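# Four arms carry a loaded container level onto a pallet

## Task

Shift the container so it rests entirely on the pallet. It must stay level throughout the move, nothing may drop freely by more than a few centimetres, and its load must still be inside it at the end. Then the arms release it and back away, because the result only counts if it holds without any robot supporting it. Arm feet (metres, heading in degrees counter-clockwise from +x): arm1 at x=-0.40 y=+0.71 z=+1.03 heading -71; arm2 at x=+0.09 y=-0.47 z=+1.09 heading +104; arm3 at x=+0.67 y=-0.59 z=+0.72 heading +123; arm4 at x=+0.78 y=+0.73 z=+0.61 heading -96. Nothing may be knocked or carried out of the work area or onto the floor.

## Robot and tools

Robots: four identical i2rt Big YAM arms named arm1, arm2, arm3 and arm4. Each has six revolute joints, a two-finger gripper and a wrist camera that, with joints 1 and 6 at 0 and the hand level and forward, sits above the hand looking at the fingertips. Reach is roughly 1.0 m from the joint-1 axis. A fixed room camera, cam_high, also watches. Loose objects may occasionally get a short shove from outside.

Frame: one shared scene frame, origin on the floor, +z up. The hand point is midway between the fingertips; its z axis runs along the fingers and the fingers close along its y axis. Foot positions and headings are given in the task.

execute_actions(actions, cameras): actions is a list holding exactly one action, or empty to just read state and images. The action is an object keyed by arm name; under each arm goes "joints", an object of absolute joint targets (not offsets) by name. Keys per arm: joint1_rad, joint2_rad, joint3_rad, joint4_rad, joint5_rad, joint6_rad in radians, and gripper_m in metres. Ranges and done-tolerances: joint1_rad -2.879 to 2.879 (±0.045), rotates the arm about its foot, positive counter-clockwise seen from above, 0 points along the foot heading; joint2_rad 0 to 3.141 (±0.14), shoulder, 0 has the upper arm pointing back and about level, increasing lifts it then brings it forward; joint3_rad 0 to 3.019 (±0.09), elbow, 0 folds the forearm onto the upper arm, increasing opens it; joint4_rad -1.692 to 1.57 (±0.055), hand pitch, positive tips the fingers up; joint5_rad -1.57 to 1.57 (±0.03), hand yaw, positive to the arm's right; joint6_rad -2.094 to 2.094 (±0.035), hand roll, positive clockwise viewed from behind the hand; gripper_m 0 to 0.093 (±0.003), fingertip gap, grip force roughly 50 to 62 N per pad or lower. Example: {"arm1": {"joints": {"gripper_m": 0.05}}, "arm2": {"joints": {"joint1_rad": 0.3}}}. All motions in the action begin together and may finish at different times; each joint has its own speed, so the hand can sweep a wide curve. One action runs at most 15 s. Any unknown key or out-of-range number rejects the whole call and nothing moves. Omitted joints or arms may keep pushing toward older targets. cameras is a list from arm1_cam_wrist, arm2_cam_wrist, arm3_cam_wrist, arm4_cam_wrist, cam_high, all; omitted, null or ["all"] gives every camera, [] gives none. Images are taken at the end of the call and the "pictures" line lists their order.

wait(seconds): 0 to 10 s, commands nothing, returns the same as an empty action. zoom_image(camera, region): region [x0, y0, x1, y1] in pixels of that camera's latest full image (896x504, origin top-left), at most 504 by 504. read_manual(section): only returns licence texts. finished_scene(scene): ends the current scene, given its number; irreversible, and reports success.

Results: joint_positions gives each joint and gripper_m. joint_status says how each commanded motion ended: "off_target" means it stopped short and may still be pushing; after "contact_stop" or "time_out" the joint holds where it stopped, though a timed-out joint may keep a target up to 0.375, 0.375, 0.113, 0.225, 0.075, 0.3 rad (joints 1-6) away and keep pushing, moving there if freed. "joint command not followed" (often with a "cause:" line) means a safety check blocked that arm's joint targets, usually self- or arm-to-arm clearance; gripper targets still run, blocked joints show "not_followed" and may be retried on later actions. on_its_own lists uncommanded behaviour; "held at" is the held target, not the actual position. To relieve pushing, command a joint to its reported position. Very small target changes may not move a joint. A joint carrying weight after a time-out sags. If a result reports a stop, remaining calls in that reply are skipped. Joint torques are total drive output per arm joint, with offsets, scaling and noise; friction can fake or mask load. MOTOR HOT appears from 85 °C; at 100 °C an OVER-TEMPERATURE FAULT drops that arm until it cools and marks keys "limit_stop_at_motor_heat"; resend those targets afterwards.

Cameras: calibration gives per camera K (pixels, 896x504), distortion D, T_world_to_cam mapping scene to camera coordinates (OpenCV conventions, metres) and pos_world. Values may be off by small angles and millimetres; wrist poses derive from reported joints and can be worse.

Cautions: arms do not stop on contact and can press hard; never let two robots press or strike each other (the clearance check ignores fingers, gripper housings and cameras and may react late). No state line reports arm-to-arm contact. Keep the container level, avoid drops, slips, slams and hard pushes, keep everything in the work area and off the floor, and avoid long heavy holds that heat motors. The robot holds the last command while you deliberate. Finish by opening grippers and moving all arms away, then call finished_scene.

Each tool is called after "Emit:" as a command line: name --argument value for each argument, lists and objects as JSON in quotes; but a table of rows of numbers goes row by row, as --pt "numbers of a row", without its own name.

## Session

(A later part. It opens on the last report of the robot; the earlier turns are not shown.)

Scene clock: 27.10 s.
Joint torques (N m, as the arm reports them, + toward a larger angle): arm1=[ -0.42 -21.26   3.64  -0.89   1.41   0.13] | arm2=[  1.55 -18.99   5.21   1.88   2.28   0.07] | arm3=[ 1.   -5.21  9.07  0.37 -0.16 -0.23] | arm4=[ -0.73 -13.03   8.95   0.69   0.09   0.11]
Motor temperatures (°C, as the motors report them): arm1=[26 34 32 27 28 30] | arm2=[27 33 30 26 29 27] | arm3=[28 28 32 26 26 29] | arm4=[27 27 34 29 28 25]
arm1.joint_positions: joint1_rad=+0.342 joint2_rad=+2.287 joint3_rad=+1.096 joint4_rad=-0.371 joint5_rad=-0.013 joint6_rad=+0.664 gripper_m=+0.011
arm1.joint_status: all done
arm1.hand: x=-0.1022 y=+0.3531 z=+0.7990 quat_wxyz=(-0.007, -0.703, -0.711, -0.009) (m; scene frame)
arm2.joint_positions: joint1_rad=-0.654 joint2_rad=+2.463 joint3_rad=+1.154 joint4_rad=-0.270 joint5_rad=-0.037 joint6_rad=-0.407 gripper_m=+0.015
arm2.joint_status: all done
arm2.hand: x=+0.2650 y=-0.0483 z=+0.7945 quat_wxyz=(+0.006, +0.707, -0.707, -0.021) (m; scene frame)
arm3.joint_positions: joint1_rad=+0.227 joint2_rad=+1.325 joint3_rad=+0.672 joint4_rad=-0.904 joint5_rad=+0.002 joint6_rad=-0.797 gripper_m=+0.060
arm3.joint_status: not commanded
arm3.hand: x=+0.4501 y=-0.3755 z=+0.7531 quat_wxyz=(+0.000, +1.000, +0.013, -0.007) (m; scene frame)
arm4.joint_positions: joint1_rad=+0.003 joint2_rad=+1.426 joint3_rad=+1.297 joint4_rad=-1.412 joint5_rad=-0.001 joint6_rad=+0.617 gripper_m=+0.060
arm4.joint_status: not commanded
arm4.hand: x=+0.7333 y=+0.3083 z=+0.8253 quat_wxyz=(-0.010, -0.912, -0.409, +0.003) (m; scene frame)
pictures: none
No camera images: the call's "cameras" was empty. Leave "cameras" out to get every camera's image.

Emit:
execute_actions --actions '[{"arm1":{"joints":{"joint1_rad":0.506,"joint2_rad":2.418,"joint3_rad":1.44,"joint4_rad":-0.513,"joint6_rad":0.858}},"arm2":{"joints":{"joint1_rad":-0.838,"joint2_rad":2.545,"joint3_rad":1.455,"joint4_rad":-0.305,"joint5_rad":0.05,"joint6_rad":-0.612}}}]' --cameras '[]'

Emit:
execute_actions --actions '[{"arm1":{"joints":{"joint1_rad":0.615,"joint2_rad":2.64,"joint3_rad":1.835,"joint4_rad":-0.675,"joint6_rad":0.955}},"arm2":{"joints":{"joint1_rad":-0.98,"joint2_rad":2.715,"joint3_rad":1.785,"joint4_rad":-0.43,"joint6_rad":-0.745}}}]' --cameras '["cam_high"]'

Emit:
zoom_image --camera "cam_high" --region '[340, 140, 500, 250]'

Scene clock: 29.57 s.
Joint torques (N m, as the arm reports them, + toward a larger angle): arm1=[ -0.54 -24.28   5.24  -1.54   1.55   0.07] | arm2=[  1.53 -20.86   6.92   2.58   2.53   0.07] | arm3=[ 0.21 -4.64  9.04  0.05 -0.11 -0.24] | arm4=[ -1.03 -13.04   8.99   0.6    0.09   0.11]
Motor temperatures (°C, as the motors report them): arm1=[26 35 32 27 28 30] | arm2=[27 33 30 26 30 27] | arm3=[28 28 32 26 26 29] | arm4=[27 27 34 29 28 25]
arm1.joint_positions: joint1_rad=+0.518 joint2_rad=+2.497 joint3_rad=+1.414 joint4_rad=-0.474 joint5_rad=-0.015 joint6_rad=+0.844 gripper_m=+0.012
arm1.joint_status: all done
arm1.hand: x=+0.0191 y=+0.3568 z=+0.7491 quat_wxyz=(-0.007, -0.704, -0.710, -0.012) (m; scene frame)
arm2.joint_positions: joint1_rad=-0.856 joint2_rad=+2.626 joint3_rad=+1.403 joint4_rad=-0.351 joint5_rad=-0.014 joint6_rad=-0.608 gripper_m=+0.015
arm2.joint_status: joint5_rad time_out (moved +0.024 of +0.087); the others done
arm2.on_its_own: joint5_rad reads -0.014 and still pushes toward +0.050 since a time_out
arm2.hand: x=+0.3822 y=-0.0457 z=+0.7469 quat_wxyz=(-0.001, +0.707, -0.707, -0.012) (m; scene frame)
arm3.joint_positions: joint1_rad=+0.227 joint2_rad=+1.325 joint3_rad=+0.672 joint4_rad=-0.904 joint5_rad=+0.002 joint6_rad=-0.797 gripper_m=+0.060
arm3.joint_status: not commanded
arm3.hand: x=+0.4501 y=-0.3755 z=+0.7531 quat_wxyz=(+0.000, +1.000, +0.013, -0.007) (m; scene frame)
arm4.joint_positions: joint1_rad=+0.003 joint2_rad=+1.426 joint3_rad=+1.297 joint4_rad=-1.412 joint5_rad=-0.001 joint6_rad=+0.617 gripper_m=+0.060
arm4.joint_status: not commanded
arm4.hand: x=+0.7333 y=+0.3083 z=+0.8253 quat_wxyz=(-0.010, -0.912, -0.409, +0.003) (m; scene frame)
pictures: none
No camera images: the call's "cameras" was empty. Leave "cameras" out to get every camera's image.

not run: a stop came earlier in this reply.

Region (340, 140, 500, 250) of cam_high's 896x504 image, scaled by 3.150, with more detail than that image has; it fills the top 346 rows of this view, and the rest is white.

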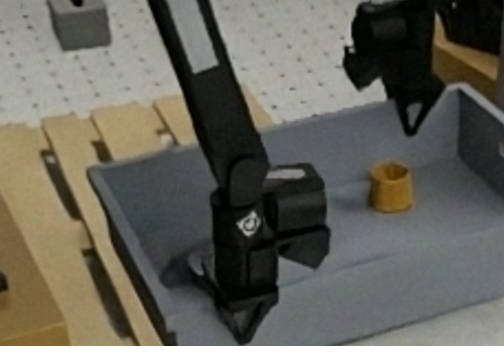

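Emit:
execute_actions --actions '[{"arm1":{"joints":{"joint1_rad":0.618,"joint2_rad":2.64,"joint3_rad":1.83,"joint4_rad":-0.655,"joint6_rad":0.955}},"arm2":{"joints":{"joint1_rad":-0.96,"joint2_rad":2.705,"joint3_rad":1.72,"joint4_rad":-0.41,"joint5_rad":0.01,"joint6_rad":-0.722}}}]' --cameras '["cam_high"]'

Emit:
zoom_image --camera "cam_high" --region '[340, 140, 500, 250]'

Scene clock: 30.90 s.
Joint torques (N m, as the arm reports them, + toward a larger angle): arm1=[ -0.38 -26.13   9.29  -1.68   1.    -0.32] | arm2=[  2.08 -22.83   8.72   2.12   1.27  -0.1 ] | arm3=[ 0.67 -5.24  9.02  0.3  -0.09 -0.21] | arm4=[ -0.64 -12.69   9.09   0.64   0.11   0.12]
Motor temperatures (°C, as the motors report them): arm1=[26 35 32 27 28 30] | arm2=[27 33 31 26 30 27] | arm3=[28 28 32 26 26 29] | arm4=[27 27 34 29 28 25]
arm1.joint_positions: joint1_rad=+0.623 joint2_rad=+2.714 joint3_rad=+1.766 joint4_rad=-0.613 joint5_rad=-0.004 joint6_rad=+0.981 gripper_m=+0.012
arm1.joint_status: all done
arm1.hand: x=+0.1129 y=+0.3593 z=+0.6990 quat_wxyz=(-0.006, -0.715, -0.699, -0.007) (m; scene frame)
arm2.joint_positions: joint1_rad=-0.985 joint2_rad=+2.796 joint3_rad=+1.649 joint4_rad=-0.446 joint5_rad=-0.024 joint6_rad=-0.703 gripper_m=+0.015
arm2.joint_status: joint5_rad off_target (ended at -0.024, target +0.010); the others done
arm2.hand: x=+0.4587 y=-0.0567 z=+0.6940 quat_wxyz=(+0.008, +0.695, -0.719, -0.016) (m; scene frame)
arm3.joint_positions: joint1_rad=+0.227 joint2_rad=+1.325 joint3_rad=+0.672 joint4_rad=-0.904 joint5_rad=+0.002 joint6_rad=-0.797 gripper_m=+0.060
arm3.joint_status: not commanded
arm3.hand: x=+0.4501 y=-0.3755 z=+0.7531 quat_wxyz=(+0.000, +1.000, +0.013, -0.007) (m; scene frame)
arm4.joint_positions: joint1_rad=+0.003 joint2_rad=+1.426 joint3_rad=+1.297 joint4_rad=-1.412 joint5_rad=-0.001 joint6_rad=+0.617 gripper_m=+0.060
arm4.joint_status: not commanded
arm4.hand: x=+0.7333 y=+0.3083 z=+0.8253 quat_wxyz=(-0.010, -0.912, -0.409, +0.003) (m; scene frame)
pictures: cam_high
Images, in order (width x height): cam_high 896x504.

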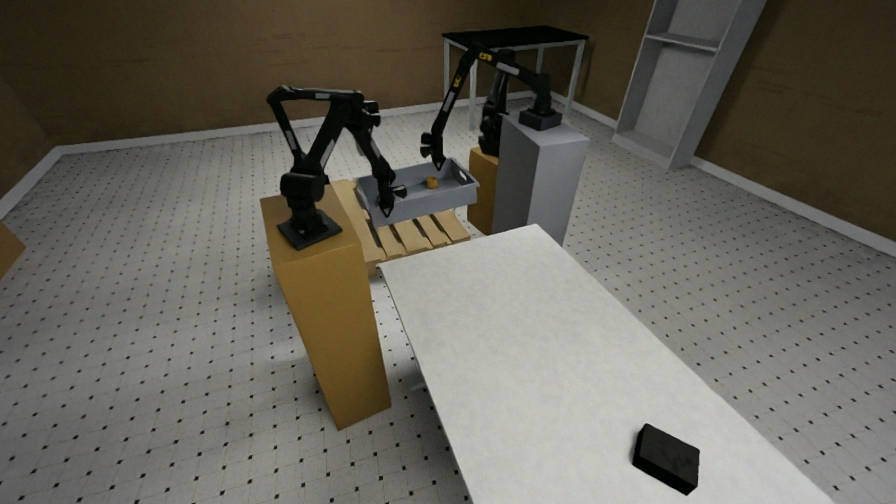

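Region (340, 140, 500, 250) of cam_high's 896x504 image, scaled by 3.150, with more detail than that image has; it fills the top 346 rows of this view, and the rest is white.

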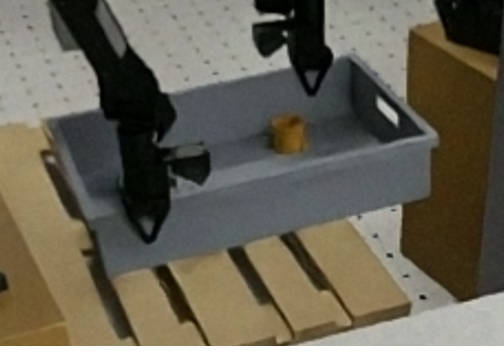

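Emit:
execute_actions --actions '[{"arm3":{"joints":{"joint2_rad":1.765,"joint3_rad":1.315,"joint4_rad":-1.11,"joint6_rad":-0.74,"gripper_m":0.08}},"arm4":{"joints":{"joint1_rad":-0.838,"joint2_rad":1.55,"joint3_rad":1.385,"joint4_rad":-1.375,"joint6_rad":0.665,"gripper_m":0.08}}}]' --cameras '[]'

Emit:
execute_actions --actions '[{"arm3":{"joints":{"joint1_rad":0.21,"joint2_rad":2.15,"joint3_rad":1.97,"joint4_rad":-1.36}}}]' --cameras '["arm3_cam_wrist","arm4_cam_wrist"]'

Scene clock: 32.83 s.
Joint torques (N m, as the arm reports them, + toward a larger angle): arm1=[ -0.27 -26.19   9.33  -1.68   1.    -0.31] | arm2=[  2.17 -22.88   8.71   2.13   1.26  -0.1 ] | arm3=[  0.93 -12.79  11.16  -0.42  -0.09   0.05] | arm4=[ -0.34 -15.85  10.02   1.02   0.08   0.11]
Motor temperatures (°C, as the motors report them): arm1=[26 35 32 27 28 30] | arm2=[27 33 31 26 30 27] | arm3=[28 28 32 26 26 29] | arm4=[27 27 34 29 28 25]
arm1.joint_positions: joint1_rad=+0.623 joint2_rad=+2.714 joint3_rad=+1.766 joint4_rad=-0.613 joint5_rad=-0.004 joint6_rad=+0.981 gripper_m=+0.012
arm1.joint_status: not commanded
arm1.hand: x=+0.1129 y=+0.3593 z=+0.6990 quat_wxyz=(-0.006, -0.715, -0.699, -0.007) (m; scene frame)
arm2.joint_positions: joint1_rad=-0.985 joint2_rad=+2.796 joint3_rad=+1.649 joint4_rad=-0.446 joint5_rad=-0.024 joint6_rad=-0.703 gripper_m=+0.015
arm2.joint_status: not commanded
arm2.hand: x=+0.4587 y=-0.0567 z=+0.6940 quat_wxyz=(+0.008, +0.695, -0.719, -0.016) (m; scene frame)
arm3.joint_positions: joint1_rad=+0.227 joint2_rad=+1.752 joint3_rad=+1.287 joint4_rad=-1.092 joint5_rad=+0.002 joint6_rad=-0.754 gripper_m=+0.080
arm3.joint_status: all done
arm3.hand: x=+0.3072 y=-0.2363 z=+0.7898 quat_wxyz=(+0.000, +1.000, -0.008, -0.007) (m; scene frame)
arm4.joint_positions: joint1_rad=-0.840 joint2_rad=+1.549 joint3_rad=+1.354 joint4_rad=-1.378 joint5_rad=+0.000 joint6_rad=+0.653 gripper_m=+0.080
arm4.joint_status: all done
arm4.hand: x=+0.4084 y=+0.4628 z=+0.7957 quat_wxyz=(+0.005, -1.000, +0.018, -0.003) (m; scene frame)
pictures: none
No camera images: the call's "cameras" was empty. Leave "cameras" out to get every camera's image.

Scene clock: 34.67 s.
Joint torques (N m, as the arm reports them, + toward a larger angle): arm1=[ -0.32 -26.32   9.13  -1.31   1.06  -0.33] | arm2=[  2.   -22.96   8.3    2.25   1.4   -0.12] | arm3=[  0.54 -18.25  11.26   0.5    0.15  -0.04] | arm4=[ -0.86 -15.33  10.34   0.97   0.08   0.12]
Motor temperatures (°C, as the motors report them): arm1=[26 36 33 27 28 30] | arm2=[27 33 31 26 30 27] | arm3=[28 28 32 26 26 29] | arm4=[27 27 35 29 28 25]
arm1.joint_positions: joint1_rad=+0.625 joint2_rad=+2.716 joint3_rad=+1.768 joint4_rad=-0.623 joint5_rad=-0.005 joint6_rad=+0.983 gripper_m=+0.012
arm1.joint_status: not commanded
arm1.hand: x=+0.1120 y=+0.3615 z=+0.6984 quat_wxyz=(-0.001, -0.715, -0.699, -0.006) (m; scene frame)
arm2.joint_positions: joint1_rad=-0.982 joint2_rad=+2.798 joint3_rad=+1.656 joint4_rad=-0.449 joint5_rad=-0.027 joint6_rad=-0.701 gripper_m=+0.015
arm2.joint_status: not commanded
arm2.hand: x=+0.4589 y=-0.0535 z=+0.6944 quat_wxyz=(+0.007, +0.695, -0.719, -0.018) (m; scene frame)
arm3.joint_positions: joint1_rad=+0.208 joint2_rad=+2.135 joint3_rad=+1.951 joint4_rad=-1.371 joint5_rad=-0.003 joint6_rad=-0.743 gripper_m=+0.080
arm3.joint_status: all done
arm3.hand: x=+0.2010 y=-0.1166 z=+0.8138 quat_wxyz=(+0.001, +1.000, -0.023, -0.010) (m; scene frame)
arm4.joint_positions: joint1_rad=-0.840 joint2_rad=+1.549 joint3_rad=+1.354 joint4_rad=-1.378 joint5_rad=+0.000 joint6_rad=+0.653 gripper_m=+0.080
arm4.joint_status: not commanded
arm4.hand: x=+0.4084 y=+0.4628 z=+0.7957 quat_wxyz=(+0.005, -1.000, +0.018, -0.003) (m; scene frame)
pictures: arm3_cam_wrist, arm4_cam_wrist
camera_calibration (this result's frames):
arm3_cam_wrist: T_world_to_cam=[[0.0654035, 0.997855, 0.00290569, 0.103569], [0.810119, -0.0547982, 0.583699, -0.640825], [0.582606, -0.035822, -0.811965, 0.66485], [0, 0, 0, 1]] pos_world=[0.125025, -0.114646, 0.913583]
arm4_cam_wrist: T_world_to_cam=[[0.0245799, 0.999326, 0.0272536, -0.498438], [0.811601, -0.035865, 0.583111, -0.773069], [0.583695, 0.00778621, -0.811936, 0.524601], [0, 0, 0, 1]] pos_world=[0.333468, 0.466291, 0.890311]
Images, in order (width x height): arm3_cam_wrist 896x504, arm4_cam_wrist 896x504.

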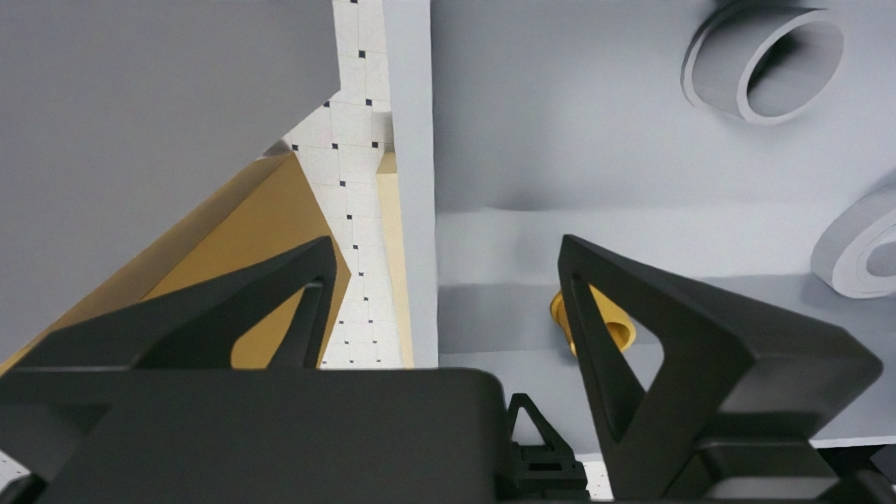

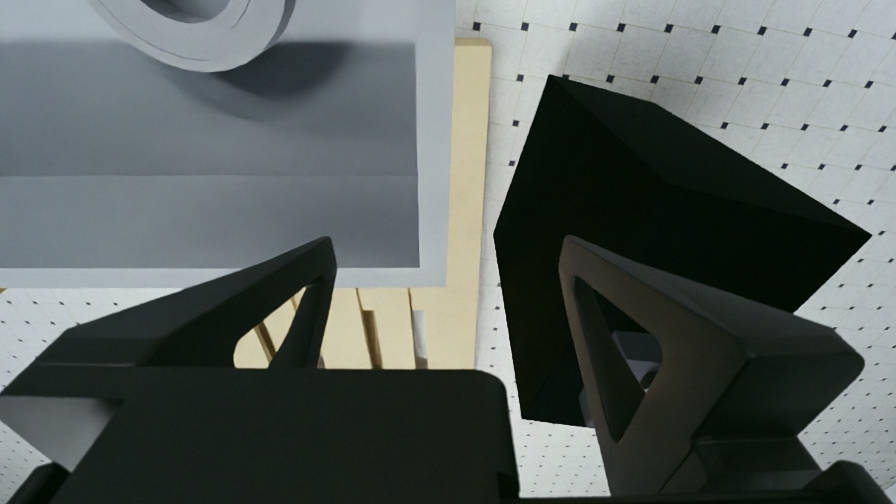

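Emit:
execute_actions --actions '[{"arm3":{"joints":{"joint1_rad":0.232,"joint2_rad":2.215,"joint3_rad":1.775,"joint4_rad":-1.105,"joint6_rad":-0.76}},"arm4":{"joints":{"joint1_rad":-0.82,"joint2_rad":1.70,"joint3_rad":1.152,"joint4_rad":-1.01,"joint6_rad":0.67}}}]' --cameras '["arm3_cam_wrist","arm4_cam_wrist"]'

Scene clock: 36.50 s.
Joint torques (N m, as the arm reports them, + toward a larger angle): arm1=[ -0.11 -26.32   9.09  -1.32   0.61  -0.27] | arm2=[  1.88 -23.13   8.26   2.62   1.37  -0.09] | arm3=[  1.32 -19.62  10.02   0.85   0.1   -0.23] | arm4=[  0.23 -17.58   7.55   1.3    0.09   0.08]
Motor temperatures (°C, as the motors report them): arm1=[26 36 33 27 28 30] | arm2=[27 34 31 26 30 27] | arm3=[28 29 33 26 26 29] | arm4=[27 28 35 29 28 25]
arm1.joint_positions: joint1_rad=+0.621 joint2_rad=+2.717 joint3_rad=+1.769 joint4_rad=-0.623 joint5_rad=+0.004 joint6_rad=+0.977 gripper_m=+0.012
arm1.joint_status: not commanded
arm1.hand: x=+0.1093 y=+0.3581 z=+0.6980 quat_wxyz=(-0.002, -0.715, -0.699, -0.002) (m; scene frame)
arm2.joint_positions: joint1_rad=-0.982 joint2_rad=+2.801 joint3_rad=+1.656 joint4_rad=-0.459 joint5_rad=-0.026 joint6_rad=-0.704 gripper_m=+0.015
arm2.joint_status: not commanded
arm2.hand: x=+0.4563 y=-0.0565 z=+0.6928 quat_wxyz=(+0.013, +0.696, -0.718, -0.017) (m; scene frame)
arm3.joint_positions: joint1_rad=+0.225 joint2_rad=+2.209 joint3_rad=+1.762 joint4_rad=-1.123 joint5_rad=-0.003 joint6_rad=-0.746 gripper_m=+0.080
arm3.joint_status: all done
arm3.hand: x=+0.2031 y=-0.1361 z=+0.6987 quat_wxyz=(+0.006, +1.000, -0.013, -0.004) (m; scene frame)
arm4.joint_positions: joint1_rad=-0.831 joint2_rad=+1.707 joint3_rad=+1.142 joint4_rad=-1.019 joint5_rad=+0.000 joint6_rad=+0.657 gripper_m=+0.080
arm4.joint_status: all done
arm4.hand: x=+0.4081 y=+0.4587 z=+0.6507 quat_wxyz=(+0.009, -1.000, +0.016, -0.008) (m; scene frame)
pictures: arm3_cam_wrist, arm4_cam_wrist
camera_calibration (this result's frames):
arm3_cam_wrist: T_world_to_cam=[[0.0450478, 0.998956, -0.00758395, 0.134826], [0.80443, -0.0317722, 0.593198, -0.578705], [0.592337, -0.032823, -0.805021, 0.563039], [0, 0, 0, 1]] pos_world=[0.125945, -0.134592, 0.797568]
arm4_cam_wrist: T_world_to_cam=[[0.0197508, 0.999207, 0.0345804, -0.49305], [0.805925, -0.0363801, 0.590899, -0.690935], [0.591688, 0.0161985, -0.806004, 0.396105], [0, 0, 0, 1]] pos_world=[0.332209, 0.461107, 0.744584]
Images, in order (width x height): arm3_cam_wrist 896x504, arm4_cam_wrist 896x504.

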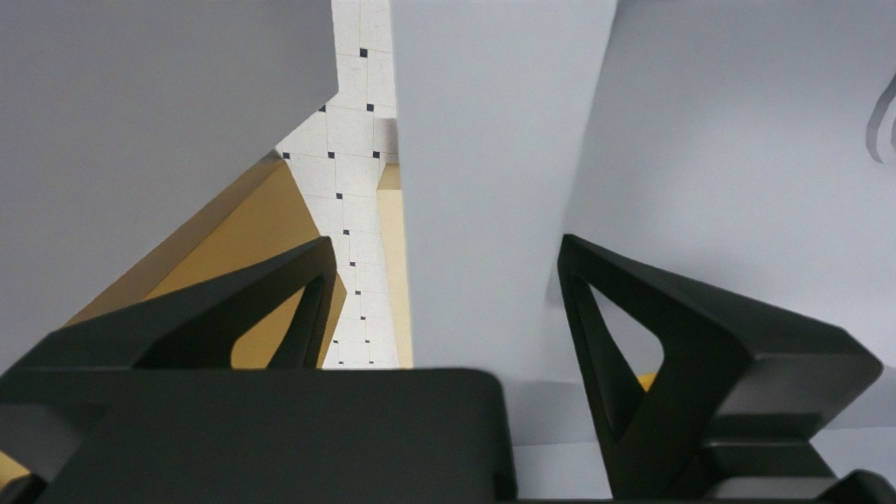

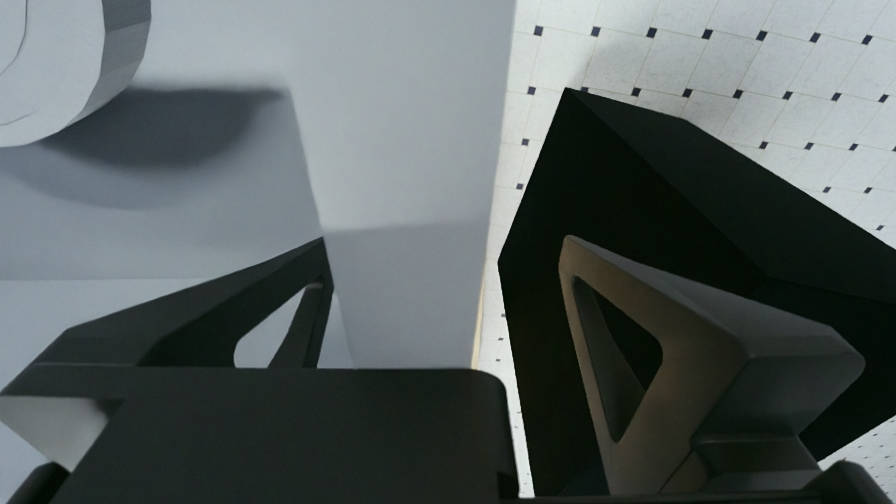

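Emit:
execute_actions --actions '[{"arm3":{"joints":{"gripper_m":0}},"arm4":{"joints":{"gripper_m":0}}}]' --cameras '[]'

Emit:
execute_actions --actions '[{"arm3":{"joints":{"joint2_rad":2.10,"joint3_rad":1.825}},"arm4":{"joints":{"joint2_rad":1.60,"joint3_rad":1.215}},"arm1":{"joints":{"joint2_rad":2.705,"joint3_rad":1.785,"joint4_rad":-0.625}},"arm2":{"joints":{"joint2_rad":2.79,"joint3_rad":1.68,"joint4_rad":-0.455}}}]' --cameras '[]'

Emit:
execute_actions --actions '[{"arm1":{"joints":{"gripper_m":0.08,"joint5_rad":0.0}},"arm2":{"joints":{"gripper_m":0.08,"joint5_rad":-0.015}}}]' --cameras '["cam_high"]'

Scene clock: 37.53 s.
Joint torques (N m, as the arm reports them, + toward a larger angle): arm1=[ -0.1  -26.54   8.88  -1.23   1.    -0.21] | arm2=[  2.23 -23.1    8.12   2.4    1.5   -0.02] | arm3=[  1.76 -19.18  10.1    0.73   0.07  -0.34] | arm4=[ -0.56 -16.21   7.47   0.5    1.72  -0.2 ]
Motor temperatures (°C, as the motors report them): arm1=[26 36 33 27 28 30] | arm2=[27 34 31 26 30 27] | arm3=[28 29 33 26 26 29] | arm4=[27 28 34 29 28 25]
arm1.joint_positions: joint1_rad=+0.618 joint2_rad=+2.717 joint3_rad=+1.771 joint4_rad=-0.626 joint5_rad=-0.004 joint6_rad=+0.970 gripper_m=+0.012
arm1.joint_status: not commanded
arm1.hand: x=+0.1097 y=+0.3575 z=+0.6985 quat_wxyz=(-0.001, -0.713, -0.701, -0.006) (m; scene frame)
arm2.joint_positions: joint1_rad=-0.986 joint2_rad=+2.801 joint3_rad=+1.658 joint4_rad=-0.453 joint5_rad=-0.029 joint6_rad=-0.710 gripper_m=+0.015
arm2.joint_status: not commanded
arm2.hand: x=+0.4593 y=-0.0556 z=+0.6930 quat_wxyz=(+0.009, +0.697, -0.717, -0.019) (m; scene frame)
arm3.joint_positions: joint1_rad=+0.224 joint2_rad=+2.209 joint3_rad=+1.759 joint4_rad=-1.120 joint5_rad=-0.001 joint6_rad=-0.735 gripper_m=+0.012
arm3.joint_status: gripper_m off_target (ended at +0.012, target +0.000)
arm3.hand: x=+0.2041 y=-0.1355 z=+0.6977 quat_wxyz=(+0.006, +1.000, -0.019, -0.004) (m; scene frame)
arm4.joint_positions: joint1_rad=-0.827 joint2_rad=+1.701 joint3_rad=+1.144 joint4_rad=-1.001 joint5_rad=-0.037 joint6_rad=+0.681 gripper_m=+0.014
arm4.joint_status: gripper_m off_target (ended at +0.014, target +0.000)
arm4.hand: x=+0.4080 y=+0.4487 z=+0.6542 quat_wxyz=(-0.014, -1.000, +0.026, -0.009) (m; scene frame)
pictures: none
No camera images: the call's "cameras" was empty. Leave "cameras" out to get every camera's image.

Scene clock: 38.20 s.
Joint torques (N m, as the arm reports them, + toward a larger angle): arm1=[  0.04 -21.78   5.32  -0.15   1.24  -0.2 ] | arm2=[  2.27 -18.     5.29   0.59   1.52  -0.03] | arm3=[  1.96 -27.98  14.33   0.73  -0.11  -0.32] | arm4=[ -0.18 -25.02  12.22   0.7    1.81  -0.15]
Motor temperatures (°C, as the motors report them): arm1=[26 36 33 27 28 30] | arm2=[27 34 31 26 30 27] | arm3=[28 29 33 26 26 29] | arm4=[27 28 35 29 28 25]
arm1.joint_positions: joint1_rad=+0.618 joint2_rad=+2.717 joint3_rad=+1.770 joint4_rad=-0.625 joint5_rad=-0.009 joint6_rad=+0.970 gripper_m=+0.012
arm1.joint_status: all done
arm1.hand: x=+0.1099 y=+0.3583 z=+0.6981 quat_wxyz=(+0.000, -0.713, -0.701, -0.008) (m; scene frame)
arm2.joint_positions: joint1_rad=-0.987 joint2_rad=+2.804 joint3_rad=+1.658 joint4_rad=-0.456 joint5_rad=-0.030 joint6_rad=-0.710 gripper_m=+0.015
arm2.joint_status: all done
arm2.hand: x=+0.4578 y=-0.0579 z=+0.6911 quat_wxyz=(+0.013, +0.696, -0.717, -0.019) (m; scene frame)
arm3.joint_positions: joint1_rad=+0.224 joint2_rad=+2.207 joint3_rad=+1.759 joint4_rad=-1.120 joint5_rad=+0.002 joint6_rad=-0.735 gripper_m=+0.012
arm3.joint_status: all done
arm3.hand: x=+0.2044 y=-0.1348 z=+0.6987 quat_wxyz=(+0.004, +1.000, -0.019, -0.003) (m; scene frame)
arm4.joint_positions: joint1_rad=-0.827 joint2_rad=+1.690 joint3_rad=+1.144 joint4_rad=-1.003 joint5_rad=-0.040 joint6_rad=+0.681 gripper_m=+0.013
arm4.joint_status: all done
arm4.hand: x=+0.4078 y=+0.4479 z=+0.6592 quat_wxyz=(-0.018, -0.999, +0.025, -0.006) (m; scene frame)
pictures: none
No camera images: the call's "cameras" was empty. Leave "cameras" out to get every camera's image.

Scene clock: 38.93 s.
Joint torques (N m, as the arm reports them, + toward a larger angle): arm1=[ -0.11 -22.13   5.33  -0.17   0.19  -0.2 ] | arm2=[  0.57 -17.95   5.31   0.64  -0.03  -0.02] | arm3=[  1.25 -27.78  14.16   0.42  -0.2   -0.34] | arm4=[ -0.27 -24.45  12.07   0.63   1.69  -0.15]
Motor temperatures (°C, as the motors report them): arm1=[26 36 33 27 28 30] | arm2=[27 34 31 26 30 27] | arm3=[28 29 33 26 26 29] | arm4=[27 28 35 29 28 25]
arm1.joint_positions: joint1_rad=+0.618 joint2_rad=+2.715 joint3_rad=+1.770 joint4_rad=-0.625 joint5_rad=-0.003 joint6_rad=+0.970 gripper_m=+0.080
arm1.joint_status: all done
arm1.hand: x=+0.1100 y=+0.3570 z=+0.6993 quat_wxyz=(-0.002, -0.713, -0.701, -0.005) (m; scene frame)
arm2.joint_positions: joint1_rad=-0.963 joint2_rad=+2.804 joint3_rad=+1.659 joint4_rad=-0.457 joint5_rad=-0.017 joint6_rad=-0.710 gripper_m=+0.080
arm2.joint_status: all done
arm2.hand: x=+0.4500 y=-0.0501 z=+0.6917 quat_wxyz=(+0.012, +0.705, -0.709, -0.013) (m; scene frame)
arm3.joint_positions: joint1_rad=+0.224 joint2_rad=+2.208 joint3_rad=+1.759 joint4_rad=-1.116 joint5_rad=+0.003 joint6_rad=-0.734 gripper_m=+0.012
arm3.joint_status: not commanded
arm3.hand: x=+0.2036 y=-0.1342 z=+0.6984 quat_wxyz=(+0.002, +1.000, -0.020, -0.004) (m; scene frame)
arm4.joint_positions: joint1_rad=-0.827 joint2_rad=+1.687 joint3_rad=+1.144 joint4_rad=-1.003 joint5_rad=-0.036 joint6_rad=+0.681 gripper_m=+0.013
arm4.joint_status: not commanded
arm4.hand: x=+0.4074 y=+0.4482 z=+0.6602 quat_wxyz=(-0.017, -1.000, +0.025, -0.004) (m; scene frame)
pictures: cam_high
Images, in order (width x height): cam_high 896x504.

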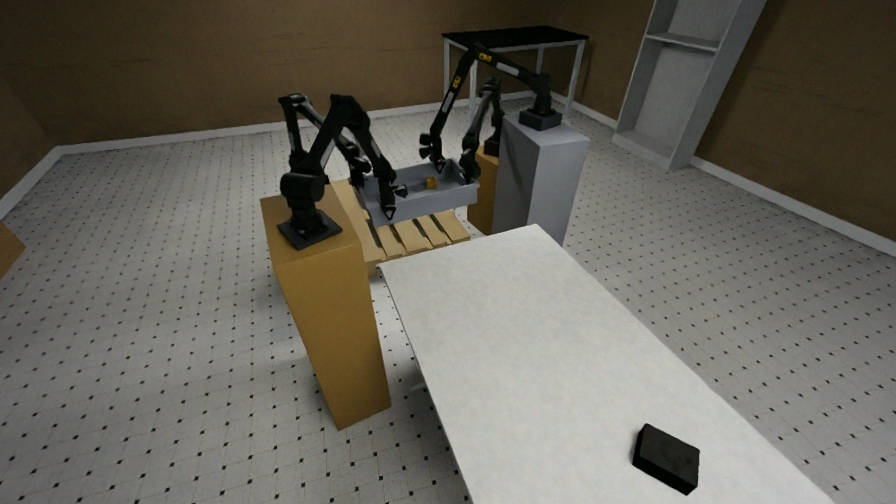

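Emit:
execute_actions --actions '[{"arm1":{"joints":{"joint2_rad":2.50,"joint3_rad":1.68,"joint4_rad":-0.74}},"arm2":{"joints":{"joint2_rad":2.54,"joint3_rad":1.475,"joint4_rad":-0.495}},"arm3":{"joints":{"joint2_rad":2.18,"joint3_rad":1.815,"joint4_rad":-1.13,"joint5_rad":0.06}},"arm4":{"joints":{"joint4_rad":-1.085,"joint5_rad":-0.05}}}]' --cameras '[]'

Scene clock: 40.30 s.
Joint torques (N m, as the arm reports them, + toward a larger angle): arm1=[  0.41 -19.03   5.6   -0.36   0.18  -0.2 ] | arm2=[  0.6  -15.45   4.56   0.44  -0.22  -0.02] | arm3=[  1.64 -24.01  13.34  -0.34  -0.15  -0.4 ] | arm4=[  0.34 -24.08  12.04  -0.11   1.14  -0.15]
Motor temperatures (°C, as the motors report them): arm1=[26 36 33 27 28 30] | arm2=[27 34 31 26 29 27] | arm3=[28 30 33 26 26 29] | arm4=[27 28 35 29 28 25]
arm1.joint_positions: joint1_rad=+0.619 joint2_rad=+2.475 joint3_rad=+1.675 joint4_rad=-0.732 joint5_rad=-0.003 joint6_rad=+0.970 gripper_m=+0.080
arm1.joint_status: all done
arm1.hand: x=+0.1244 y=+0.3463 z=+0.8211 quat_wxyz=(-0.020, -0.713, -0.701, -0.009) (m; scene frame)
arm2.joint_positions: joint1_rad=-0.964 joint2_rad=+2.520 joint3_rad=+1.475 joint4_rad=-0.489 joint5_rad=-0.013 joint6_rad=-0.710 gripper_m=+0.080
arm2.joint_status: all done
arm2.hand: x=+0.4631 y=-0.0386 z=+0.8132 quat_wxyz=(-0.022, +0.705, -0.709, -0.013) (m; scene frame)
arm3.joint_positions: joint1_rad=+0.224 joint2_rad=+2.239 joint3_rad=+1.759 joint4_rad=-1.120 joint5_rad=+0.064 joint6_rad=-0.730 gripper_m=+0.012
arm3.joint_status: all done
arm3.hand: x=+0.2150 y=-0.1315 z=+0.6793 quat_wxyz=(-0.008, +0.999, -0.021, +0.030) (m; scene frame)
arm4.joint_positions: joint1_rad=-0.828 joint2_rad=+1.674 joint3_rad=+1.145 joint4_rad=-1.062 joint5_rad=-0.076 joint6_rad=+0.684 gripper_m=+0.012
arm4.joint_status: all done
arm4.hand: x=+0.4219 y=+0.4508 z=+0.6665 quat_wxyz=(-0.019, -0.999, +0.028, -0.034) (m; scene frame)
pictures: none
No camera images: the call's "cameras" was empty. Leave "cameras" out to get every camera's image.

Emit:
execute_actions --actions '[{"arm1":{"joints":{"joint1_rad":-0.4,"joint2_rad":1.1,"joint3_rad":1.2,"joint4_rad":-1.2,"joint6_rad":0}},"arm2":{"joints":{"joint2_rad":1.1,"joint3_rad":1.3,"joint4_rad":-1.2,"joint6_rad":0}},"arm3":{"joints":{"joint2_rad":2.205,"joint4_rad":-1.115}}}]' --cameras '["cam_high"]'

Emit:
zoom_image --camera "cam_high" --region '[340, 140, 500, 250]'

Scene clock: 42.37 s.
Joint torques (N m, as the arm reports them, + toward a larger angle): arm1=[-0.21 -6.94  8.32  0.25 -0.1  -0.22] | arm2=[ 0.54 -4.82  9.44  1.37 -0.15  0.24] | arm3=[  1.84 -23.7   13.33   0.18  -0.45  -0.38] | arm4=[ -0.3  -23.44  12.14  -0.02   1.16  -0.17]
Motor temperatures (°C, as the motors report them): arm1=[26 36 33 27 28 30] | arm2=[27 33 31 26 29 27] | arm3=[28 30 34 26 26 29] | arm4=[27 28 36 29 28 25]
arm1.joint_positions: joint1_rad=-0.397 joint2_rad=+1.093 joint3_rad=+1.203 joint4_rad=-1.190 joint5_rad=+0.001 joint6_rad=+0.016 gripper_m=+0.080
arm1.joint_status: all done
arm1.hand: x=-0.4246 y=+0.3107 z=+1.3485 quat_wxyz=(-0.168, -0.713, -0.658, +0.172) (m; scene frame)
arm2.joint_positions: joint1_rad=-0.964 joint2_rad=+1.096 joint3_rad=+1.292 joint4_rad=-1.190 joint5_rad=-0.013 joint6_rad=-0.014 gripper_m=+0.080
arm2.joint_status: all done
arm2.hand: x=+0.3644 y=-0.1621 z=+1.4590 quat_wxyz=(-0.259, +0.403, -0.868, -0.128) (m; scene frame)
arm3.joint_positions: joint1_rad=+0.224 joint2_rad=+2.247 joint3_rad=+1.759 joint4_rad=-1.115 joint5_rad=+0.070 joint6_rad=-0.730 gripper_m=+0.012
arm3.joint_status: all done
arm3.hand: x=+0.2157 y=-0.1309 z=+0.6744 quat_wxyz=(-0.009, +0.999, -0.020, +0.033) (m; scene frame)
arm4.joint_positions: joint1_rad=-0.828 joint2_rad=+1.674 joint3_rad=+1.145 joint4_rad=-1.066 joint5_rad=-0.076 joint6_rad=+0.685 gripper_m=+0.012
arm4.joint_status: not commanded
arm4.hand: x=+0.4228 y=+0.4515 z=+0.6665 quat_wxyz=(-0.018, -0.999, +0.028, -0.036) (m; scene frame)
pictures: cam_high
Images, in order (width x height): cam_high 896x504.

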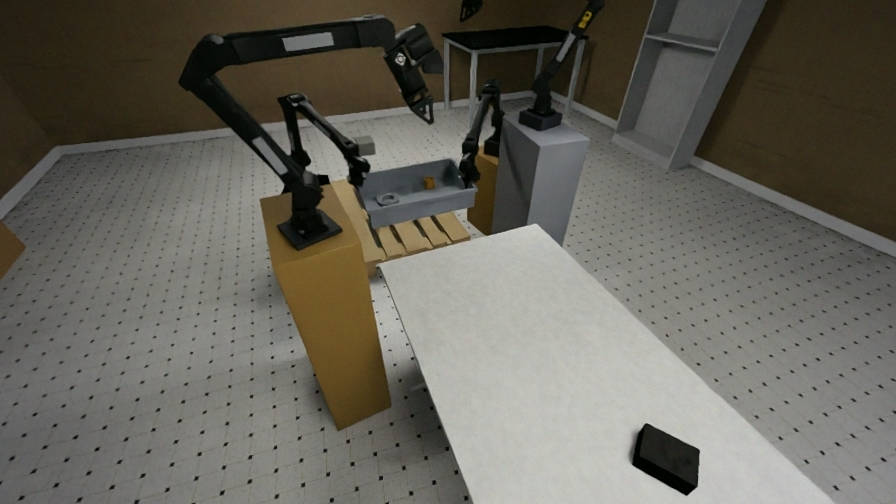

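Region (340, 140, 500, 250) of cam_high's 896x504 image, scaled by 3.150, with more detail than that image has; it fills the top 346 rows of this view, and the rest is white.

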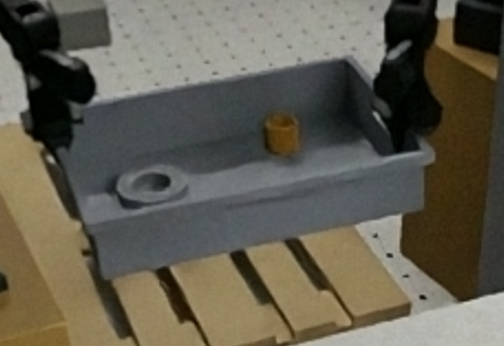

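Emit:
execute_actions --actions '[{"arm2":{"joints":{"joint1_rad":0.3}},"arm3":{"joints":{"joint1_rad":0.05,"joint2_rad":2.09,"joint3_rad":1.398,"joint4_rad":-0.80,"joint6_rad":-0.905}},"arm4":{"joints":{"joint1_rad":-0.562,"joint2_rad":1.53,"joint3_rad":0.87,"joint4_rad":-0.84,"joint6_rad":0.95}}}]' --cameras '[]'

Emit:
execute_actions --actions '[{"arm3":{"joints":{"joint1_rad":-0.176,"joint2_rad":2.18,"joint3_rad":1.148,"joint4_rad":-0.452,"joint6_rad":-1.13}},"arm4":{"joints":{"joint1_rad":-0.177,"joint2_rad":1.73,"joint3_rad":0.677,"joint4_rad":-0.436,"joint5_rad":-0.06,"joint6_rad":1.335}}}]' --cameras '[]'

Scene clock: 44.50 s.
Joint torques (N m, as the arm reports them, + toward a larger angle): arm1=[-0.28 -6.89  8.33  0.26 -0.1  -0.21] | arm2=[-0.06 -4.93  9.36  1.38 -0.03  0.23] | arm3=[ -0.33 -23.65  10.62  -0.31  -1.03  -0.3 ] | arm4=[ -0.92 -19.03  10.24   0.3    1.21  -0.12]
Motor temperatures (°C, as the motors report them): arm1=[26 35 33 27 28 30] | arm2=[27 33 31 26 29 27] | arm3=[28 31 34 26 26 29] | arm4=[27 28 36 29 29 25]
arm1.joint_positions: joint1_rad=-0.397 joint2_rad=+1.093 joint3_rad=+1.203 joint4_rad=-1.190 joint5_rad=+0.001 joint6_rad=+0.015 gripper_m=+0.080
arm1.joint_status: not commanded
arm1.hand: x=-0.4246 y=+0.3107 z=+1.3485 quat_wxyz=(-0.168, -0.713, -0.658, +0.172) (m; scene frame)
arm2.joint_positions: joint1_rad=+0.300 joint2_rad=+1.096 joint3_rad=+1.292 joint4_rad=-1.190 joint5_rad=-0.015 joint6_rad=-0.013 gripper_m=+0.080
arm2.joint_status: all done
arm2.hand: x=-0.1280 y=-0.1230 z=+1.4603 quat_wxyz=(-0.140, +0.839, -0.460, -0.255) (m; scene frame)
arm3.joint_positions: joint1_rad=+0.059 joint2_rad=+2.178 joint3_rad=+1.351 joint4_rad=-0.787 joint5_rad=+0.081 joint6_rad=-0.882 gripper_m=+0.013
arm3.joint_status: all done
arm3.hand: x=+0.3569 y=-0.1432 z=+0.5911 quat_wxyz=(-0.002, +0.999, -0.027, +0.042) (m; scene frame)
arm4.joint_positions: joint1_rad=-0.562 joint2_rad=+1.596 joint3_rad=+0.807 joint4_rad=-0.826 joint5_rad=-0.077 joint6_rad=+0.962 gripper_m=+0.013
arm4.joint_status: all done
arm4.hand: x=+0.5676 y=+0.4413 z=+0.5967 quat_wxyz=(-0.001, -0.998, +0.034, -0.046) (m; scene frame)
pictures: none
No camera images: the call's "cameras" was empty. Leave "cameras" out to get every camera's image.

Scene clock: 45.73 s.
Joint torques (N m, as the arm reports them, + toward a larger angle): arm1=[-0.22 -6.81  8.3   0.27 -0.1  -0.21] | arm2=[ 0.06 -4.94  9.4   1.39 -0.03  0.24] | arm3=[ -0.63 -19.94   8.93  -0.02  -0.44  -0.33] | arm4=[ -0.27 -15.31   7.58   0.75   0.69  -0.18]
Motor temperatures (°C, as the motors report them): arm1=[26 35 33 27 28 30] | arm2=[27 33 31 26 29 27] | arm3=[28 31 34 26 26 29] | arm4=[27 28 36 29 29 25]
arm1.joint_positions: joint1_rad=-0.397 joint2_rad=+1.093 joint3_rad=+1.203 joint4_rad=-1.190 joint5_rad=+0.001 joint6_rad=+0.015 gripper_m=+0.080
arm1.joint_status: not commanded
arm1.hand: x=-0.4246 y=+0.3107 z=+1.3485 quat_wxyz=(-0.168, -0.713, -0.658, +0.172) (m; scene frame)
arm2.joint_positions: joint1_rad=+0.300 joint2_rad=+1.096 joint3_rad=+1.292 joint4_rad=-1.190 joint5_rad=-0.015 joint6_rad=-0.013 gripper_m=+0.080
arm2.joint_status: not commanded
arm2.hand: x=-0.1280 y=-0.1230 z=+1.4603 quat_wxyz=(-0.140, +0.839, -0.460, -0.255) (m; scene frame)
arm3.joint_positions: joint1_rad=-0.163 joint2_rad=+2.249 joint3_rad=+1.089 joint4_rad=-0.451 joint5_rad=+0.069 joint6_rad=-1.104 gripper_m=+0.013
arm3.joint_status: all done
arm3.hand: x=+0.4949 y=-0.1673 z=+0.5011 quat_wxyz=(+0.009, +0.999, -0.027, +0.037) (m; scene frame)
arm4.joint_positions: joint1_rad=-0.173 joint2_rad=+1.765 joint3_rad=+0.620 joint4_rad=-0.435 joint5_rad=-0.073 joint6_rad=+1.351 gripper_m=+0.013
arm4.joint_status: all done
arm4.hand: x=+0.7036 y=+0.4213 z=+0.5017 quat_wxyz=(+0.000, -0.999, +0.034, -0.039) (m; scene frame)
pictures: none
No camera images: the call's "cameras" was empty. Leave "cameras" out to get every camera's image.

Emit:
execute_actions --actions '[{"arm3":{"joints":{"joint1_rad":-0.425,"joint2_rad":2.405,"joint3_rad":1.11,"joint4_rad":-0.172,"joint6_rad":-1.365}},"arm4":{"joints":{"joint1_rad":0.222,"joint2_rad":2.07,"joint3_rad":0.72,"joint4_rad":-0.108,"joint6_rad":1.75}}}]' --cameras '["arm3_cam_wrist","arm4_cam_wrist","cam_high"]'

Scene clock: 47.17 s.
Joint torques (N m, as the arm reports them, + toward a larger angle): arm1=[-0.31 -6.84  8.32  0.26 -0.1  -0.21] | arm2=[ 0.04 -4.87  9.4   1.36 -0.03  0.23] | arm3=[  0.6  -19.76   5.71   0.05  -0.44  -0.27] | arm4=[ -1.85 -18.52   5.11   0.54   0.11  -0.37]
Motor temperatures (°C, as the motors report them): arm1=[26 35 34 27 28 30] | arm2=[27 32 32 26 29 27] | arm3=[28 31 34 26 26 29] | arm4=[27 28 36 29 28 25]
arm1.joint_positions: joint1_rad=-0.397 joint2_rad=+1.093 joint3_rad=+1.203 joint4_rad=-1.190 joint5_rad=+0.001 joint6_rad=+0.015 gripper_m=+0.080
arm1.joint_status: not commanded
arm1.hand: x=-0.4246 y=+0.3107 z=+1.3485 quat_wxyz=(-0.168, -0.713, -0.658, +0.172) (m; scene frame)
arm2.joint_positions: joint1_rad=+0.300 joint2_rad=+1.096 joint3_rad=+1.292 joint4_rad=-1.190 joint5_rad=-0.015 joint6_rad=-0.013 gripper_m=+0.080
arm2.joint_status: not commanded
arm2.hand: x=-0.1280 y=-0.1230 z=+1.4603 quat_wxyz=(-0.140, +0.839, -0.460, -0.255) (m; scene frame)
arm3.joint_positions: joint1_rad=-0.423 joint2_rad=+2.487 joint3_rad=+1.063 joint4_rad=-0.174 joint5_rad=+0.069 joint6_rad=-1.345 gripper_m=+0.013
arm3.joint_status: all done
arm3.hand: x=+0.6146 y=-0.1807 z=+0.3974 quat_wxyz=(+0.013, +0.999, -0.037, +0.034) (m; scene frame)
arm4.joint_positions: joint1_rad=+0.239 joint2_rad=+2.114 joint3_rad=+0.667 joint4_rad=-0.102 joint5_rad=-0.061 joint6_rad=+1.784 gripper_m=+0.013
arm4.joint_status: all done
arm4.hand: x=+0.8334 y=+0.4060 z=+0.4014 quat_wxyz=(+0.000, -0.998, +0.043, -0.034) (m; scene frame)
pictures: arm3_cam_wrist, arm4_cam_wrist, cam_high
camera_calibration (this result's frames):
arm3_cam_wrist: T_world_to_cam=[[0.0934642, 0.995495, -0.0159718, 0.131496], [0.755072, -0.0604172, 0.652852, -0.73101], [0.648946, -0.0730782, -0.757317, 0.0143196], [0, 0, 0, 1]] pos_world=[0.530382, -0.174022, 0.490186]
arm4_cam_wrist: T_world_to_cam=[[0.0746025, 0.997043, 0.0184517, -0.478523], [0.771234, -0.0694167, 0.632756, -0.862785], [0.632165, -0.0329745, -0.774132, -0.0821491], [0, 0, 0, 1]] pos_world=[0.75304, 0.414507, 0.491168]
Images, in order (width x height): arm3_cam_wrist 896x504, arm4_cam_wrist 896x504, cam_high 896x504.

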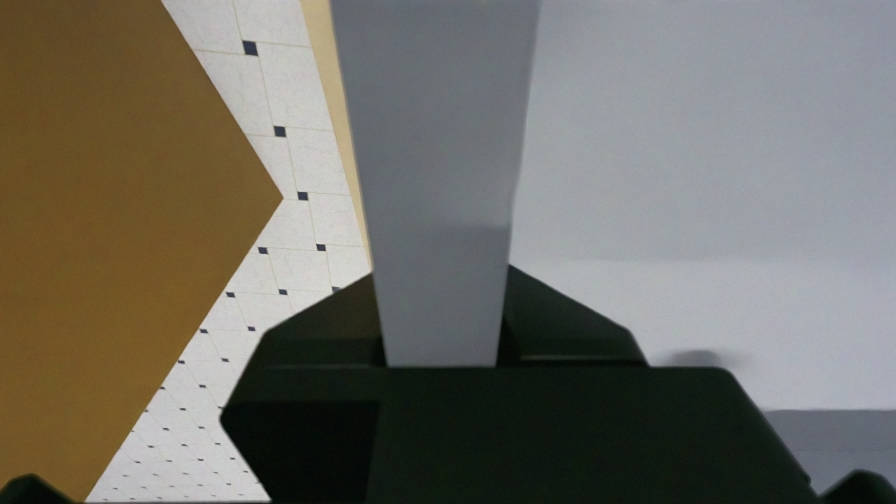

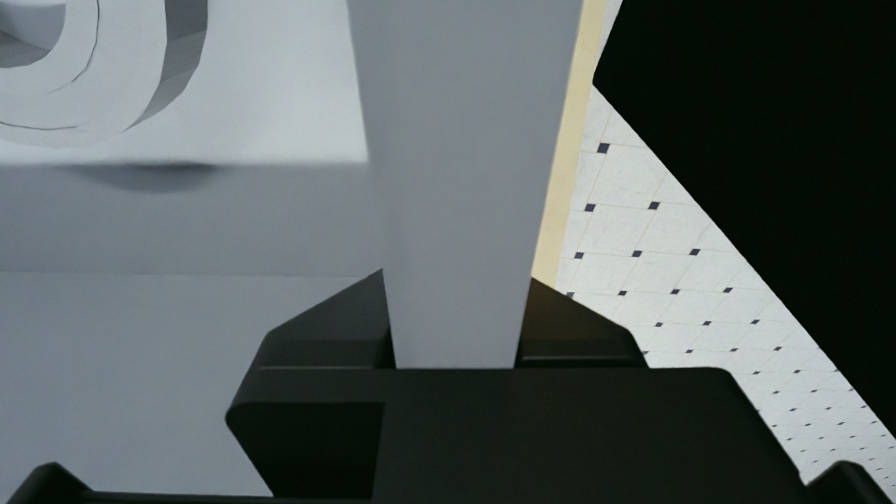

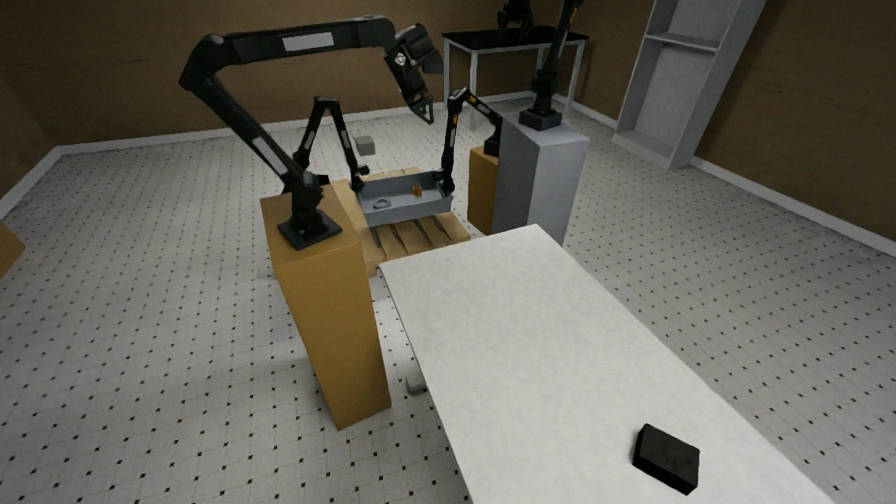

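Emit:
execute_actions --actions '[{"arm3":{"joints":{"joint2_rad":2.665,"joint3_rad":1.325,"joint4_rad":-0.115,"joint6_rad":-1.345}},"arm4":{"joints":{"joint1_rad":0.232,"joint2_rad":2.385,"joint3_rad":0.78,"joint4_rad":0.15,"joint6_rad":1.785}}}]' --cameras '[]'

Emit:
execute_actions --actions '[{"arm3":{"joints":{"joint2_rad":2.855,"joint3_rad":1.494,"joint4_rad":-0.092}},"arm4":{"joints":{"joint2_rad":2.607,"joint3_rad":0.92,"joint4_rad":0.247}}}]' --cameras '["arm3_cam_wrist","arm4_cam_wrist"]'

Scene clock: 48.47 s.
Joint torques (N m, as the arm reports them, + toward a larger angle): arm1=[-0.25 -6.83  8.31  0.26 -0.09 -0.21] | arm2=[ 0.07 -4.82  9.4   1.37 -0.03  0.23] | arm3=[ -0.94 -21.82   5.03   0.25  -0.32  -0.44] | arm4=[ -0.91 -20.8    1.56   1.09  -0.11  -0.18]
Motor temperatures (°C, as the motors report them): arm1=[26 34 34 27 28 30] | arm2=[27 32 32 26 29 27] | arm3=[28 31 33 26 26 29] | arm4=[27 28 35 29 28 25]
arm1.joint_positions: joint1_rad=-0.397 joint2_rad=+1.093 joint3_rad=+1.203 joint4_rad=-1.190 joint5_rad=+0.001 joint6_rad=+0.015 gripper_m=+0.080
arm1.joint_status: not commanded
arm1.hand: x=-0.4246 y=+0.3107 z=+1.3485 quat_wxyz=(-0.168, -0.713, -0.658, +0.172) (m; scene frame)
arm2.joint_positions: joint1_rad=+0.300 joint2_rad=+1.096 joint3_rad=+1.292 joint4_rad=-1.190 joint5_rad=-0.015 joint6_rad=-0.013 gripper_m=+0.080
arm2.joint_status: not commanded
arm2.hand: x=-0.1280 y=-0.1230 z=+1.4603 quat_wxyz=(-0.140, +0.839, -0.460, -0.255) (m; scene frame)
arm3.joint_positions: joint1_rad=-0.405 joint2_rad=+2.744 joint3_rad=+1.281 joint4_rad=-0.121 joint5_rad=+0.066 joint6_rad=-1.310 gripper_m=+0.013
arm3.joint_status: joint6_rad off_target (ended at -1.310, target -1.345); the others done
arm3.hand: x=+0.6026 y=-0.1610 z=+0.3024 quat_wxyz=(+0.005, +0.998, -0.046, +0.031) (m; scene frame)
arm4.joint_positions: joint1_rad=+0.239 joint2_rad=+2.439 joint3_rad=+0.749 joint4_rad=+0.142 joint5_rad=-0.057 joint6_rad=+1.803 gripper_m=+0.013
arm4.joint_status: all done
arm4.hand: x=+0.8315 y=+0.4200 z=+0.3051 quat_wxyz=(-0.001, -0.998, +0.053, -0.033) (m; scene frame)
pictures: none
No camera images: the call's "cameras" was empty. Leave "cameras" out to get every camera's image.

Scene clock: 49.50 s.
Joint torques (N m, as the arm reports them, + toward a larger angle): arm1=[-0.33 -6.81  8.3   0.27 -0.1  -0.21] | arm2=[ 0.1  -4.89  9.37  1.37 -0.04  0.23] | arm3=[ -1.36 -22.58   5.34   0.3   -0.39  -0.43] | arm4=[ -1.17 -22.92  -0.21   1.28  -0.01  -0.2 ]
Motor temperatures (°C, as the motors report them): arm1=[26 34 34 27 28 30] | arm2=[27 32 32 26 28 27] | arm3=[28 31 33 26 26 29] | arm4=[27 29 35 29 28 25]
arm1.joint_positions: joint1_rad=-0.397 joint2_rad=+1.093 joint3_rad=+1.203 joint4_rad=-1.190 joint5_rad=+0.001 joint6_rad=+0.015 gripper_m=+0.080
arm1.joint_status: not commanded
arm1.hand: x=-0.4246 y=+0.3107 z=+1.3485 quat_wxyz=(-0.168, -0.713, -0.658, +0.172) (m; scene frame)
arm2.joint_positions: joint1_rad=+0.300 joint2_rad=+1.096 joint3_rad=+1.292 joint4_rad=-1.190 joint5_rad=-0.015 joint6_rad=-0.013 gripper_m=+0.080
arm2.joint_status: not commanded
arm2.hand: x=-0.1280 y=-0.1230 z=+1.4603 quat_wxyz=(-0.140, +0.839, -0.460, -0.255) (m; scene frame)
arm3.joint_positions: joint1_rad=-0.405 joint2_rad=+2.941 joint3_rad=+1.443 joint4_rad=-0.098 joint5_rad=+0.068 joint6_rad=-1.308 gripper_m=+0.013
arm3.joint_status: all done
arm3.hand: x=+0.6036 y=-0.1686 z=+0.2262 quat_wxyz=(+0.011, +0.998, -0.047, +0.033) (m; scene frame)
arm4.joint_positions: joint1_rad=+0.239 joint2_rad=+2.676 joint3_rad=+0.903 joint4_rad=+0.237 joint5_rad=-0.059 joint6_rad=+1.805 gripper_m=+0.013
arm4.joint_status: all done
arm4.hand: x=+0.8332 y=+0.4130 z=+0.2266 quat_wxyz=(-0.007, -0.998, +0.054, -0.034) (m; scene frame)
pictures: arm3_cam_wrist, arm4_cam_wrist
camera_calibration (this result's frames):
arm3_cam_wrist: T_world_to_cam=[[0.112772, 0.993555, -0.0114553, 0.104723], [0.7542, -0.0780872, 0.651985, -0.612427], [0.646889, -0.0821652, -0.758145, -0.107495], [0, 0, 0, 1]] pos_world=[0.51962, -0.160703, 0.318996]
arm4_cam_wrist: T_world_to_cam=[[0.0959835, 0.995365, 0.00594009, -0.496583], [0.770091, -0.0780387, 0.633143, -0.747115], [0.630672, -0.0561968, -0.774012, -0.20629], [0, 0, 0, 1]] pos_world=[0.753112, 0.424385, 0.316309]
Images, in order (width x height): arm3_cam_wrist 896x504, arm4_cam_wrist 896x504.

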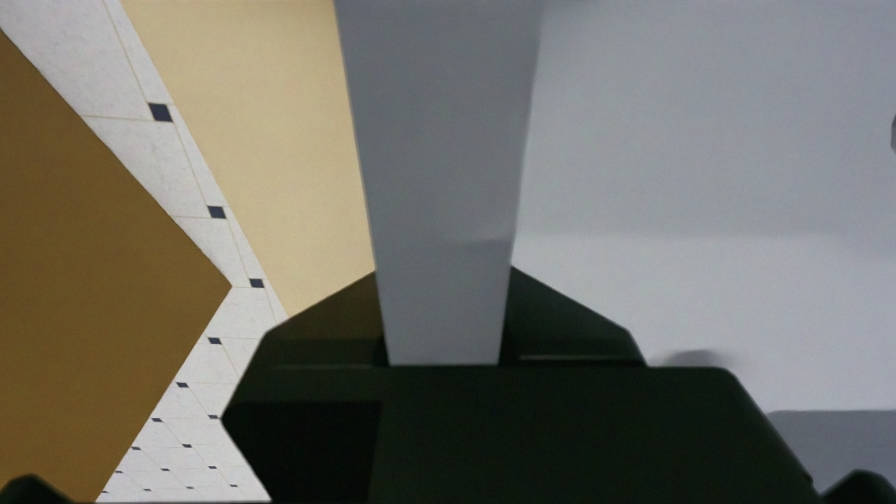

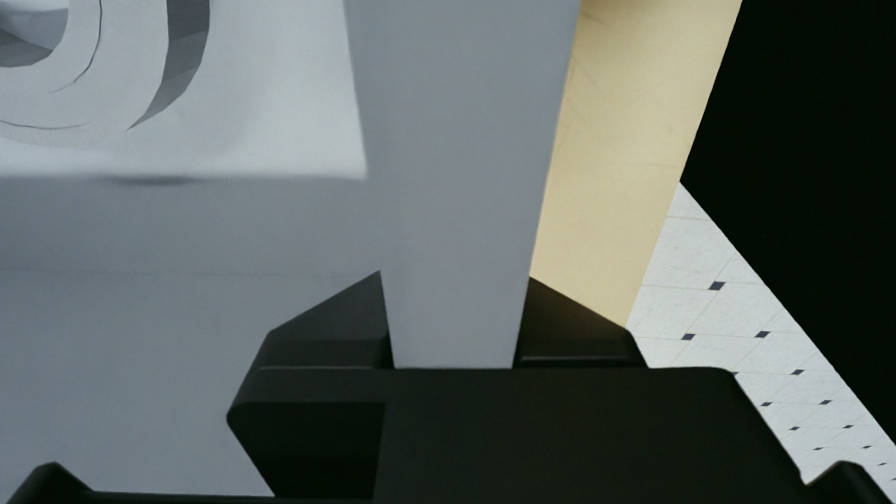

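Emit:
execute_actions --actions '[{"arm3":{"joints":{"joint2_rad":2.935,"joint3_rad":1.555}},"arm4":{"joints":{"joint2_rad":2.695,"joint3_rad":0.972,"joint4_rad":0.265}}}]' --cameras '[]'

Scene clock: 50.43 s.
Joint torques (N m, as the arm reports them, + toward a larger angle): arm1=[-0.3  -6.78  8.32  0.27 -0.1  -0.22] | arm2=[ 0.13 -4.96  9.41  1.38 -0.03  0.23] | arm3=[ -0.9  -20.2    5.08  -0.09   0.32  -0.49] | arm4=[ -1.54 -20.01   0.2    1.45  -0.66  -0.23]
Motor temperatures (°C, as the motors report them): arm1=[26 34 34 27 28 30] | arm2=[27 32 32 26 28 27] | arm3=[28 31 33 26 26 29] | arm4=[27 29 35 29 28 25]
arm1.joint_positions: joint1_rad=-0.397 joint2_rad=+1.093 joint3_rad=+1.203 joint4_rad=-1.190 joint5_rad=+0.001 joint6_rad=+0.015 gripper_m=+0.080
arm1.joint_status: not commanded
arm1.hand: x=-0.4246 y=+0.3107 z=+1.3485 quat_wxyz=(-0.168, -0.713, -0.658, +0.172) (m; scene frame)
arm2.joint_positions: joint1_rad=+0.300 joint2_rad=+1.096 joint3_rad=+1.292 joint4_rad=-1.190 joint5_rad=-0.015 joint6_rad=-0.013 gripper_m=+0.080
arm2.joint_status: not commanded
arm2.hand: x=-0.1280 y=-0.1230 z=+1.4603 quat_wxyz=(-0.140, +0.839, -0.460, -0.255) (m; scene frame)
arm3.joint_positions: joint1_rad=-0.406 joint2_rad=+3.001 joint3_rad=+1.504 joint4_rad=-0.090 joint5_rad=+0.054 joint6_rad=-1.308 gripper_m=+0.013
arm3.joint_status: all done
arm3.hand: x=+0.6011 y=-0.1669 z=+0.2031 quat_wxyz=(+0.008, +0.999, -0.047, +0.026) (m; scene frame)
arm4.joint_positions: joint1_rad=+0.240 joint2_rad=+2.738 joint3_rad=+0.948 joint4_rad=+0.252 joint5_rad=-0.044 joint6_rad=+1.807 gripper_m=+0.012
arm4.joint_status: all done
arm4.hand: x=+0.8310 y=+0.4137 z=+0.2049 quat_wxyz=(-0.007, -0.998, +0.055, -0.027) (m; scene frame)
pictures: none
No camera images: the call's "cameras" was empty. Leave "cameras" out to get every camera's image.


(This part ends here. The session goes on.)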